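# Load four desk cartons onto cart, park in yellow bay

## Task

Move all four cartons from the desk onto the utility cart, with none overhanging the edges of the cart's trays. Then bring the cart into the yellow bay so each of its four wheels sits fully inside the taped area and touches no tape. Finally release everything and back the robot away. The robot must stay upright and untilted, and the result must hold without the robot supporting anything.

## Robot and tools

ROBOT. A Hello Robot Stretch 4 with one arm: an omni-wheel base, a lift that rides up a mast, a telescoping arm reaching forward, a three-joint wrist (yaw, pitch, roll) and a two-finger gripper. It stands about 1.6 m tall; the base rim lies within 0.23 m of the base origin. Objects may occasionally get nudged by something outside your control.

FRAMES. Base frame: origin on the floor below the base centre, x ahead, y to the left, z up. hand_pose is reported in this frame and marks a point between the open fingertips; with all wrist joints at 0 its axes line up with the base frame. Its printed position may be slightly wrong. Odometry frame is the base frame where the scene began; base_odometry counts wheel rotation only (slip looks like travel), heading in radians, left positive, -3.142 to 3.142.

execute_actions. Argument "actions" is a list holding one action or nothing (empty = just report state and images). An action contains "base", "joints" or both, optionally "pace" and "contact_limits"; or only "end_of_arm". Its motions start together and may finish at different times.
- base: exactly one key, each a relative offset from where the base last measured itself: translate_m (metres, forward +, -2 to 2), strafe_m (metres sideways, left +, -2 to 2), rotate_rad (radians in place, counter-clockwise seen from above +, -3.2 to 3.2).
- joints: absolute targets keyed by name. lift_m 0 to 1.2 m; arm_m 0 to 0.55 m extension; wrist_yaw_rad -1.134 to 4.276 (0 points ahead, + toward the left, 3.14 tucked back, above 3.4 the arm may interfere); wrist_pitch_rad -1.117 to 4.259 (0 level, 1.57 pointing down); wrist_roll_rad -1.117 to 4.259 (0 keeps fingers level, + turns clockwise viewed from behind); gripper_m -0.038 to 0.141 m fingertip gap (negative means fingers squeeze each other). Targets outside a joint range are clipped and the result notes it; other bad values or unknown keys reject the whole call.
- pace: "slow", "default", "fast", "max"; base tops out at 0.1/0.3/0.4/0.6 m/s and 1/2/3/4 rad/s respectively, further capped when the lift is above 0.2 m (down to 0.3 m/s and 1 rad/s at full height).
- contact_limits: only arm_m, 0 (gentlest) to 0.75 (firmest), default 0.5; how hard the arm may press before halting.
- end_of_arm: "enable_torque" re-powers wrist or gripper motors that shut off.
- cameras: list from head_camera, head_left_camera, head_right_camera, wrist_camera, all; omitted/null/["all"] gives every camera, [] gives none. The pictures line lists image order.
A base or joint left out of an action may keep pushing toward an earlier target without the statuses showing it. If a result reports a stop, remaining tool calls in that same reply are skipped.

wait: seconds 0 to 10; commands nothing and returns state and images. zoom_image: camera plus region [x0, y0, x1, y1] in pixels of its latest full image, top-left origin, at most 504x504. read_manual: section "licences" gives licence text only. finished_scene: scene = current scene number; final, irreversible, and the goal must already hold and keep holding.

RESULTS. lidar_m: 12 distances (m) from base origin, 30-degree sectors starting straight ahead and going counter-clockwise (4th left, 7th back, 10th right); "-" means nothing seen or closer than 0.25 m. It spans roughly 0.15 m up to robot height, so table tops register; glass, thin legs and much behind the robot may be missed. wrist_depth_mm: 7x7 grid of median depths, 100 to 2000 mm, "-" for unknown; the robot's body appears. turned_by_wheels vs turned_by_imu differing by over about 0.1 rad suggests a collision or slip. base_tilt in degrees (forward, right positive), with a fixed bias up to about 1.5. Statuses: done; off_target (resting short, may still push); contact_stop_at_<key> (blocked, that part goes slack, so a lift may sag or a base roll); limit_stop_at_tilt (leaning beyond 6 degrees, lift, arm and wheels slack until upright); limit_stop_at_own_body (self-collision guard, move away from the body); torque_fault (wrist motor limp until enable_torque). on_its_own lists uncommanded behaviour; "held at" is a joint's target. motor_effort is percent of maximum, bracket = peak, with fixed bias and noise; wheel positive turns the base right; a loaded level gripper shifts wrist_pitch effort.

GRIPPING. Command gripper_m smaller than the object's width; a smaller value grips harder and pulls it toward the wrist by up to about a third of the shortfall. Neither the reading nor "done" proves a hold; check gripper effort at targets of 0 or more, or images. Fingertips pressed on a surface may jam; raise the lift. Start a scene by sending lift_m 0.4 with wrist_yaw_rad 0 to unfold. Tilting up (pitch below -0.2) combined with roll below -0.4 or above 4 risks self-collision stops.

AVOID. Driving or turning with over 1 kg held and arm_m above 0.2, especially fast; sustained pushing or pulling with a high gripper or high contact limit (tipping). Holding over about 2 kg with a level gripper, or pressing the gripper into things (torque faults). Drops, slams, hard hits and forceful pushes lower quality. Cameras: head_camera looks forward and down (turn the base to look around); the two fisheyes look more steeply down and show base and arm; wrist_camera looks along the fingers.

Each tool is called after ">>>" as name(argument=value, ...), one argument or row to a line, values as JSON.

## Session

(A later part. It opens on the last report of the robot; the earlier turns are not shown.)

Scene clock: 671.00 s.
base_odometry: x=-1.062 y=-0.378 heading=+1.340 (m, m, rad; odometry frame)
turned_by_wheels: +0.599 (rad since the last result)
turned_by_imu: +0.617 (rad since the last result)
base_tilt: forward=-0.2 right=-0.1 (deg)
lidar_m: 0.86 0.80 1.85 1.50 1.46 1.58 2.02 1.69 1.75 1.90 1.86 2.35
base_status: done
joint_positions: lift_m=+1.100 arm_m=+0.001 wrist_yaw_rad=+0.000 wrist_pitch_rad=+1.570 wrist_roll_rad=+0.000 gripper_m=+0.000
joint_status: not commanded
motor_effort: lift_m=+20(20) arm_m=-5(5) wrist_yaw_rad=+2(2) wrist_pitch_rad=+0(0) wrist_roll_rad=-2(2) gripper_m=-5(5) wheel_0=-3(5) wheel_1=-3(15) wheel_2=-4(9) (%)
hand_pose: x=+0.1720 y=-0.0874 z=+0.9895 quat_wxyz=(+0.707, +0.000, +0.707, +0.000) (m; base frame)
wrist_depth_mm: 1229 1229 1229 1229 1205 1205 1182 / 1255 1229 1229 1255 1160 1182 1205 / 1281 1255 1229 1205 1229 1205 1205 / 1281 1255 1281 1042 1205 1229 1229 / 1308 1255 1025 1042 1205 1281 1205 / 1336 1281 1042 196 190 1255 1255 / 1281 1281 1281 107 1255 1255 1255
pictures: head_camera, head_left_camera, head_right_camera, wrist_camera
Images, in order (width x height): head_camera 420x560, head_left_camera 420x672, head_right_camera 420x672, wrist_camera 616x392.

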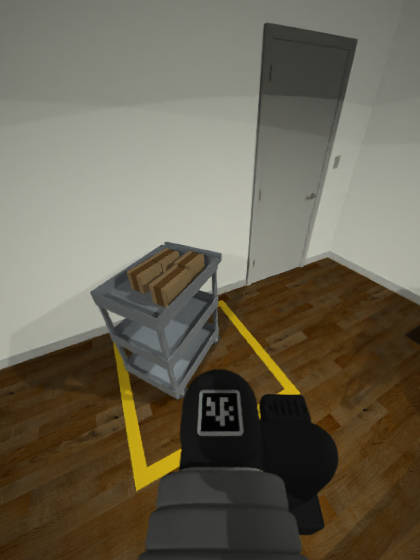

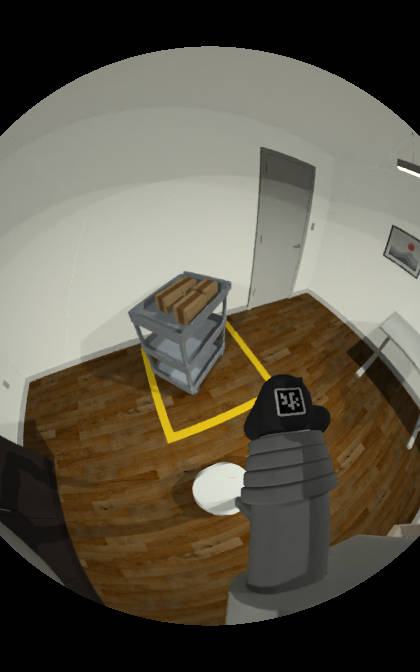

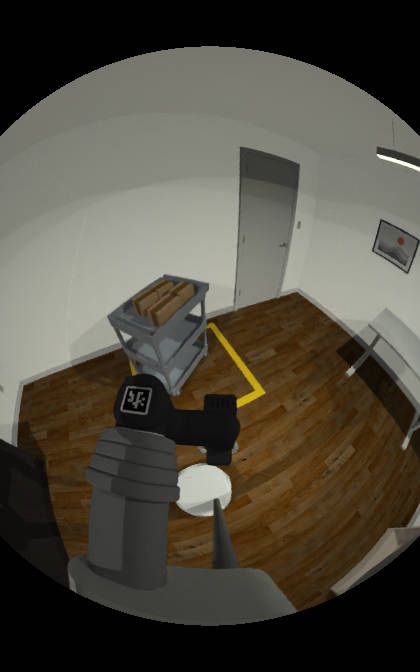

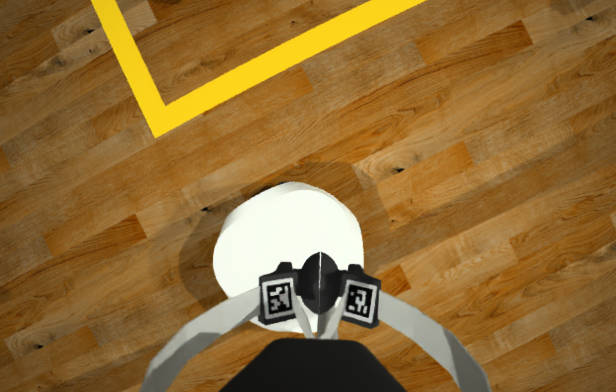

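>>> zoom_image(
  camera="head_camera",
  region=[60, 230, 310, 500],
)

Region (60, 230, 310, 500) of head_camera's 420x560 image, scaled by 1.867, with more detail than that image has; it fills the left 467 columns of this view, and the rest is white.

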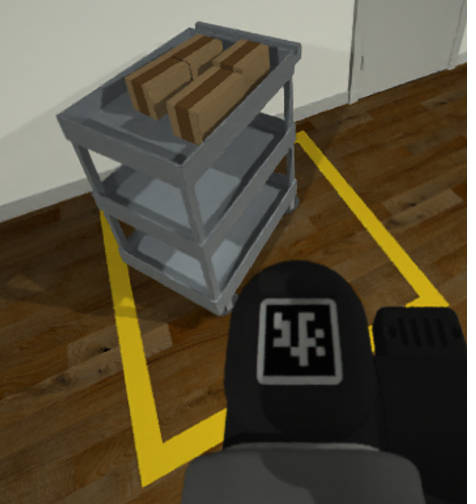

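>>> execute_actions(
  actions=[
    {"base":{"strafe_m":-0.25}},
  ],
  cameras=[],
)

>>> execute_actions(
  actions=[
    {"base":{"translate_m":0.76}},
  ],
  cameras=[],
)

>>> execute_actions(
  actions=[
    {"base":{"rotate_rad":1.055},"joints":{"arm_m":0.25}},
  ],
)

Scene clock: 698.10 s.
base_odometry: x=-0.818 y=-0.435 heading=+1.340 (m, m, rad; odometry frame)
turned_by_wheels: +0.000 (rad since the last result)
turned_by_imu: +0.001 (rad since the last result)
base_tilt: forward=-0.2 right=+0.1 (deg)
lidar_m: 1.22 0.93 1.96 1.73 1.69 1.82 1.90 1.55 1.62 1.68 1.63 2.51
base_status: done
joint_positions: lift_m=+1.100 arm_m=+0.001 wrist_yaw_rad=+0.000 wrist_pitch_rad=+1.570 wrist_roll_rad=+0.000 gripper_m=+0.000
joint_status: not commanded
motor_effort: lift_m=+20(20) arm_m=-5(5) wrist_yaw_rad=+1(2) wrist_pitch_rad=+0(0) wrist_roll_rad=-2(2) gripper_m=-6(6) wheel_0=-1(10) wheel_1=+0(9) wheel_2=+0(3) (%)
hand_pose: x=+0.1720 y=-0.0874 z=+0.9895 quat_wxyz=(+0.707, +0.000, +0.707, +0.000) (m; base frame)
wrist_depth_mm: 1255 1229 1255 1229 1205 1182 1229 / 1255 1229 1229 1229 1205 1182 1160 / 1255 1281 1255 1255 1229 1182 1182 / 1255 1281 1255 1042 1205 1229 1205 / 1255 1281 1042 1042 1255 1229 1205 / 1281 1281 1060 196 190 1229 1255 / 1308 1281 1336 107 1229 1229 1229
pictures: none
No camera images: the call's "cameras" was empty. Leave "cameras" out to get every camera's image.

Scene clock: 702.13 s.
base_odometry: x=-0.645 y=+0.304 heading=+1.340 (m, m, rad; odometry frame)
turned_by_wheels: +0.000 (rad since the last result)
turned_by_imu: +0.000 (rad since the last result)
base_tilt: forward=-0.2 right=+0.1 (deg)
lidar_m: 1.22 0.49 0.45 0.48 2.03 2.17 2.62 2.23 1.80 1.33 1.44 1.59
base_status: done
joint_positions: lift_m=+1.100 arm_m=+0.001 wrist_yaw_rad=+0.000 wrist_pitch_rad=+1.570 wrist_roll_rad=+0.000 gripper_m=+0.000
joint_status: not commanded
motor_effort: lift_m=+20(20) arm_m=-5(5) wrist_yaw_rad=+2(1) wrist_pitch_rad=+0(0) wrist_roll_rad=-2(2) gripper_m=-7(8) wheel_0=+1(7) wheel_1=+2(7) wheel_2=-4(11) (%)
hand_pose: x=+0.1720 y=-0.0874 z=+0.9895 quat_wxyz=(+0.707, +0.000, +0.707, +0.000) (m; base frame)
wrist_depth_mm: 741 750 1205 1205 1205 1182 1160 / 750 1060 1229 1229 1229 1182 1205 / 768 1078 1229 1205 1255 1205 1182 / 768 1138 1229 1025 1255 1182 1182 / 842 1255 1042 991 1255 1229 1229 / 1308 1281 1042 196 190 1229 1229 / 1308 1308 1281 107 1229 1229 1229
pictures: none
No camera images: the call's "cameras" was empty. Leave "cameras" out to get every camera's image.

Scene clock: 704.23 s.
base_odometry: x=-0.645 y=+0.304 heading=+2.394 (m, m, rad; odometry frame)
turned_by_wheels: +1.054 (rad since the last result)
turned_by_imu: +1.085 (rad since the last result)
base_tilt: forward=-0.1 right=+0.0 (deg)
lidar_m: 0.44 0.46 2.00 2.17 2.62 2.25 1.75 1.32 1.65 1.56 1.21 0.47
base_status: done
joint_positions: lift_m=+1.100 arm_m=+0.249 wrist_yaw_rad=+0.000 wrist_pitch_rad=+1.570 wrist_roll_rad=+0.000 gripper_m=+0.000
joint_status: all done
motor_effort: lift_m=+20(20) arm_m=+5(5) wrist_yaw_rad=+0(1) wrist_pitch_rad=+1(1) wrist_roll_rad=-2(2) gripper_m=-7(6) wheel_0=-4(7) wheel_1=-2(0) wheel_2=-5(10) (%)
hand_pose: x=+0.4203 y=-0.0874 z=+0.9895 quat_wxyz=(+0.707, +0.000, +0.707, +0.000) (m; base frame)
wrist_depth_mm: 424 303 301 300 296 293 291 / 427 306 303 301 298 297 291 / 430 370 377 424 415 415 410 / 1308 1255 1255 1281 1205 1205 1229 / 1281 1255 1229 1255 1229 1205 1205 / 1336 1308 1042 196 189 1229 1255 / 1308 1281 1060 107 1255 1229 1255
pictures: head_camera, head_left_camera, head_right_camera, wrist_camera
Images, in order (width x height): head_camera 420x560, head_left_camera 420x672, head_right_camera 420x672, wrist_camera 616x392.

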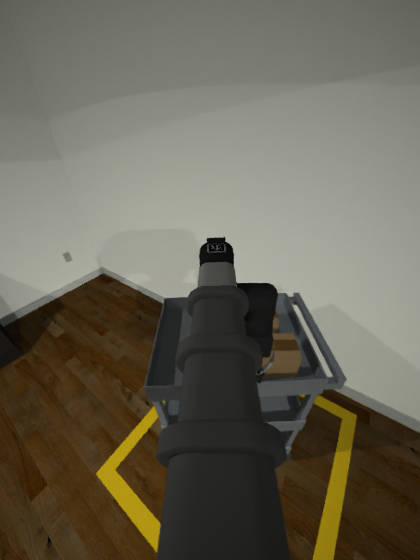

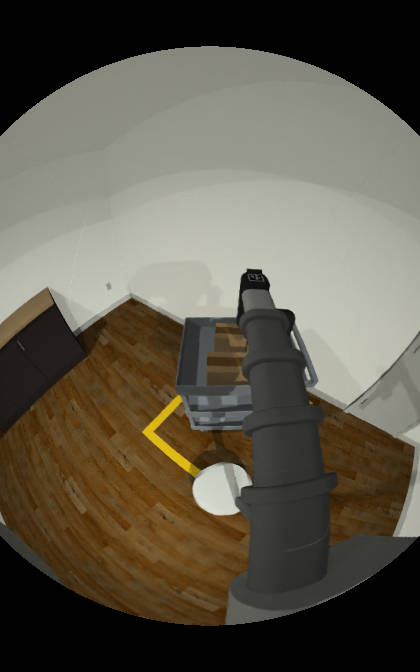

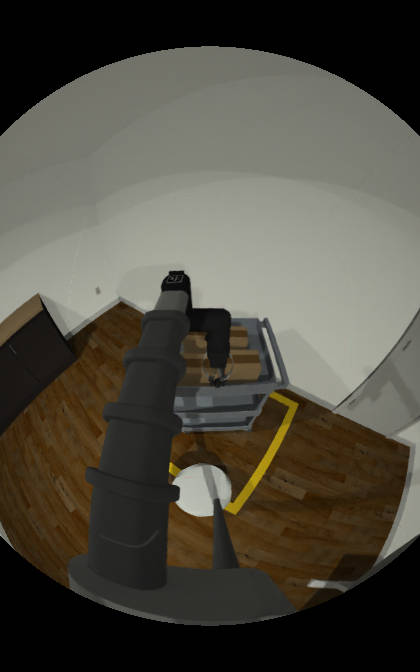

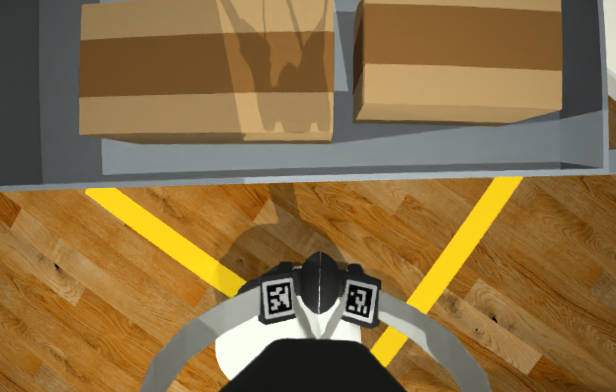

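>>> execute_actions(
  actions=[
    {"base":{"strafe_m":0.85},"joints":{"arm_m":0.0}},
  ],
  cameras=[],
)

>>> execute_actions(
  actions=[
    {"base":{"translate_m":0.76},"joints":{"lift_m":0.65,"wrist_pitch_rad":0,"gripper_m":0.08}},
  ],
  cameras=[],
)

>>> execute_actions(
  actions=[
    {"base":{"rotate_rad":-1.53}},
  ],
)

Scene clock: 748.47 s.
base_odometry: x=-1.222 y=-0.319 heading=+2.394 (m, m, rad; odometry frame)
turned_by_wheels: +0.000 (rad since the last result)
turned_by_imu: +0.003 (rad since the last result)
base_tilt: forward=-0.1 right=+0.1 (deg)
lidar_m: 1.78 1.34 1.29 1.42 2.14 1.84 1.91 2.05 1.99 2.17 0.75 0.86
base_status: done
joint_positions: lift_m=+1.100 arm_m=+0.001 wrist_yaw_rad=+0.000 wrist_pitch_rad=+1.570 wrist_roll_rad=+0.000 gripper_m=+0.000
joint_status: all done
motor_effort: lift_m=+20(20) arm_m=-5(5) wrist_yaw_rad=+2(1) wrist_pitch_rad=+0(1) wrist_roll_rad=-2(2) gripper_m=-9(8) wheel_0=+0(13) wheel_1=+0(11) wheel_2=+0(3) (%)
hand_pose: x=+0.1720 y=-0.0874 z=+0.9895 quat_wxyz=(+0.707, +0.000, +0.707, +0.000) (m; base frame)
wrist_depth_mm: 1229 1255 1229 1229 1205 1205 1042 / 1281 1229 1229 1229 1205 1205 1025 / 1281 1255 1229 1255 1229 1229 1205 / 1281 1255 1281 1042 1205 1205 1205 / 1255 1229 1025 1008 1255 1255 1205 / 1281 1255 1025 197 190 1255 1255 / 1308 1308 1255 107 1281 1205 1229
pictures: none
No camera images: the call's "cameras" was empty. Leave "cameras" out to get every camera's image.

Scene clock: 752.50 s.
base_odometry: x=-1.780 y=+0.197 heading=+2.395 (m, m, rad; odometry frame)
turned_by_wheels: +0.000 (rad since the last result)
turned_by_imu: +0.000 (rad since the last result)
base_tilt: forward=+0.0 right=+0.0 (deg)
lidar_m: 1.08 1.55 0.87 0.91 1.40 2.71 2.58 2.50 0.61 0.56 1.06 1.01
base_status: done
joint_positions: lift_m=+0.650 arm_m=+0.001 wrist_yaw_rad=+0.000 wrist_pitch_rad=+0.002 wrist_roll_rad=+0.000 gripper_m=+0.080
joint_status: all done
motor_effort: lift_m=+14(19) arm_m=-5(5) wrist_yaw_rad=+2(2) wrist_pitch_rad=-6(11) wrist_roll_rad=-2(2) gripper_m=-1(6) wheel_0=+3(7) wheel_1=+3(5) wheel_2=-1(13) (%)
hand_pose: x=+0.4602 y=-0.0874 z=+0.8278 quat_wxyz=(+1.000, +0.000, +0.001, +0.000) (m; base frame)
wrist_depth_mm: 1281 1430 1205 1025 842 750 676 / 1281 1464 1205 1025 854 750 683 / 1281 1464 1229 1008 854 759 676 / 1336 1464 1205 1008 866 759 683 / 1336 1464 1229 1008 878 768 683 / 1308 1499 204 1008 200 750 691 / 1336 1464 1255 107 842 741 707
pictures: none
No camera images: the call's "cameras" was empty. Leave "cameras" out to get every camera's image.

Scene clock: 754.53 s.
base_odometry: x=-1.780 y=+0.197 heading=+0.865 (m, m, rad; odometry frame)
turned_by_wheels: -1.529 (rad since the last result)
turned_by_imu: -1.572 (rad since the last result)
base_tilt: forward=-0.1 right=+0.1 (deg)
lidar_m: 0.57 1.05 1.02 1.10 1.56 0.89 0.94 1.42 2.66 2.54 2.48 0.61
base_status: done
joint_positions: lift_m=+0.650 arm_m=+0.001 wrist_yaw_rad=+0.000 wrist_pitch_rad=+0.002 wrist_roll_rad=+0.000 gripper_m=+0.080
joint_status: not commanded
motor_effort: lift_m=+14(14) arm_m=-5(4) wrist_yaw_rad=+2(1) wrist_pitch_rad=-6(6) wrist_roll_rad=-2(2) gripper_m=-3(3) wheel_0=+2(8) wheel_1=+3(7) wheel_2=+3(11) (%)
hand_pose: x=+0.4602 y=-0.0874 z=+0.8278 quat_wxyz=(+1.000, +0.000, +0.001, +0.000) (m; base frame)
wrist_depth_mm: 854 991 1229 1661 - - - / 866 1008 1281 1618 - - - / 854 1060 1229 1618 - - - / 878 370 368 535 500 500 - / 878 373 370 370 366 366 - / 878 407 204 1025 200 377 - / 878 384 831 107 842 379 1921
pictures: head_camera, head_left_camera, head_right_camera, wrist_camera
Images, in order (width x height): head_camera 420x560, head_left_camera 420x672, head_right_camera 420x672, wrist_camera 616x392.

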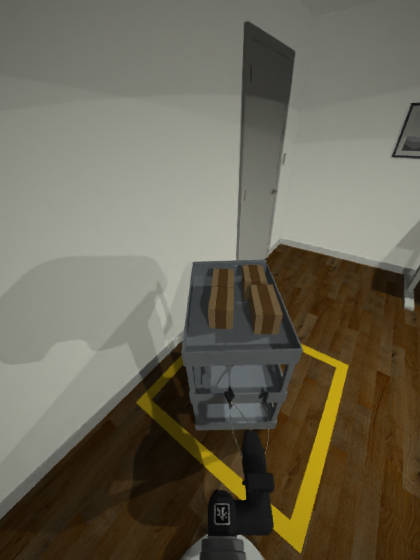

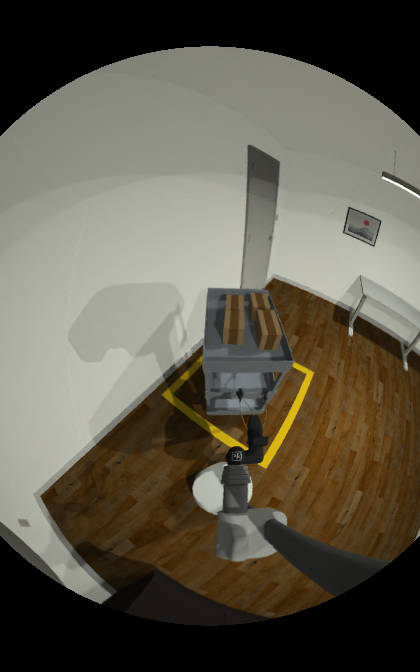

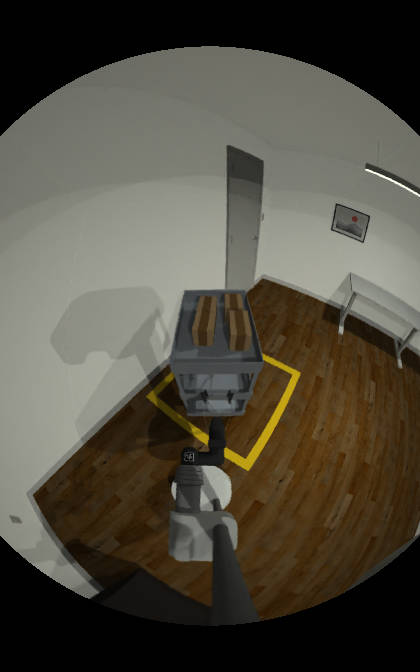

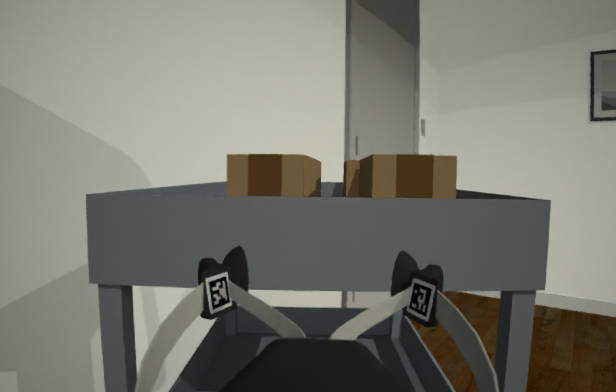

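Centered. Push.

>>> execute_actions(
  actions=[
    {"base":{"translate_m":0.27}},
  ],
  cameras=[],
)

>>> execute_actions(
  actions=[
    {"base":{"translate_m":-0.7}},
  ],
  cameras=["head_camera","head_left_camera","head_right_camera"],
)

Scene clock: 760.23 s.
base_odometry: x=-1.605 y=+0.403 heading=+0.866 (m, m, rad; odometry frame)
turned_by_wheels: +0.000 (rad since the last result)
turned_by_imu: +0.021 (rad since the last result)
base_tilt: forward=-0.1 right=+0.1 (deg)
lidar_m: 0.47 0.89 0.86 0.95 1.42 1.14 1.21 1.81 2.66 2.73 2.33 0.50
base_status: done
joint_positions: lift_m=+0.650 arm_m=-0.001 wrist_yaw_rad=+0.000 wrist_pitch_rad=+0.002 wrist_roll_rad=+0.000 gripper_m=+0.080
joint_status: not commanded
motor_effort: lift_m=+15(15) arm_m=+5(8) wrist_yaw_rad=+2(44) wrist_pitch_rad=-5(17) wrist_roll_rad=-1(2) gripper_m=-1(3) wheel_0=+3(10) wheel_1=+2(8) wheel_2=-3(18) (%)
hand_pose: x=+0.4585 y=-0.0875 z=+0.8279 quat_wxyz=(+1.000, +0.000, +0.001, +0.000) (m; base frame)
wrist_depth_mm: 715 842 1025 1308 1863 - - / 707 842 1025 1336 1863 - - / 715 854 991 1255 1576 - - / 691 421 449 433 394 384 - / 283 274 267 262 256 251 247 / 289 277 205 263 201 253 249 / 294 820 904 107 842 1661 1863
pictures: none
No camera images: the call's "cameras" was empty. Leave "cameras" out to get every camera's image.

Scene clock: 764.07 s.
base_odometry: x=-2.059 y=-0.130 heading=+0.865 (m, m, rad; odometry frame)
turned_by_wheels: +0.000 (rad since the last result)
turned_by_imu: +0.002 (rad since the last result)
base_tilt: forward=-0.2 right=+0.1 (deg)
lidar_m: 1.17 1.30 1.28 1.40 0.50 0.51 0.57 0.88 2.41 2.45 2.89 1.20
base_status: done
joint_positions: lift_m=+0.650 arm_m=-0.001 wrist_yaw_rad=+0.000 wrist_pitch_rad=+0.002 wrist_roll_rad=+0.000 gripper_m=+0.080
joint_status: not commanded
motor_effort: lift_m=+15(15) arm_m=+5(5) wrist_yaw_rad=+1(2) wrist_pitch_rad=-5(5) wrist_roll_rad=-1(1) gripper_m=-4(2) wheel_0=-2(8) wheel_1=-2(3) wheel_2=+1(12) (%)
hand_pose: x=+0.4585 y=-0.0874 z=+0.8279 quat_wxyz=(+1.000, +0.000, +0.001, +0.000) (m; base frame)
wrist_depth_mm: 1078 1281 1576 - - - - / 1078 1281 1618 - - - - / 1098 1336 1618 - - - - / 1078 1308 1499 960 976 - - / 1078 1281 1499 1863 1661 - - / 1118 1308 205 991 200 - - / 1118 1229 1576 107 1576 1808 1921
pictures: head_camera, head_left_camera, head_right_camera
Images, in order (width x height): head_camera 420x560, head_left_camera 420x672, head_right_camera 420x672.

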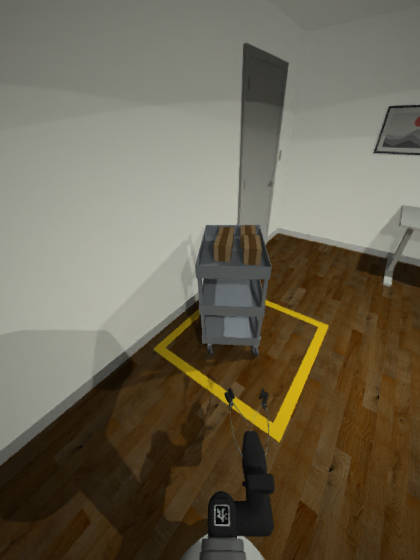

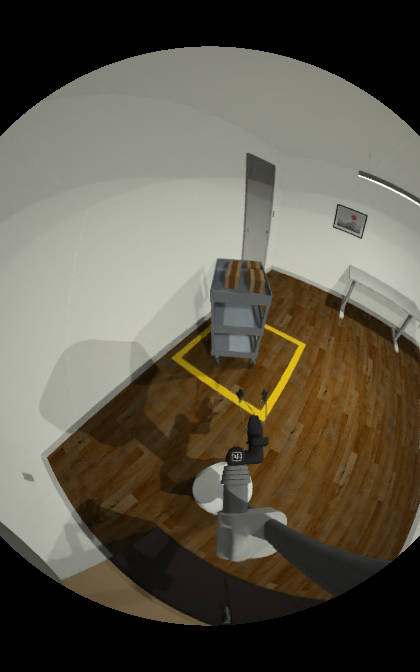

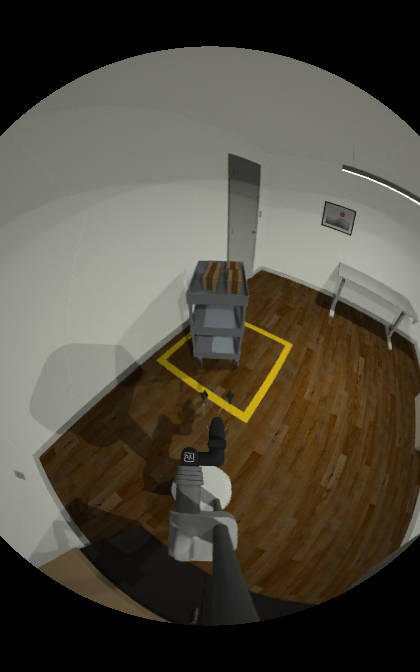

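>>> finished_scene(
  scene=1,
)

The scene is finished: the task was done.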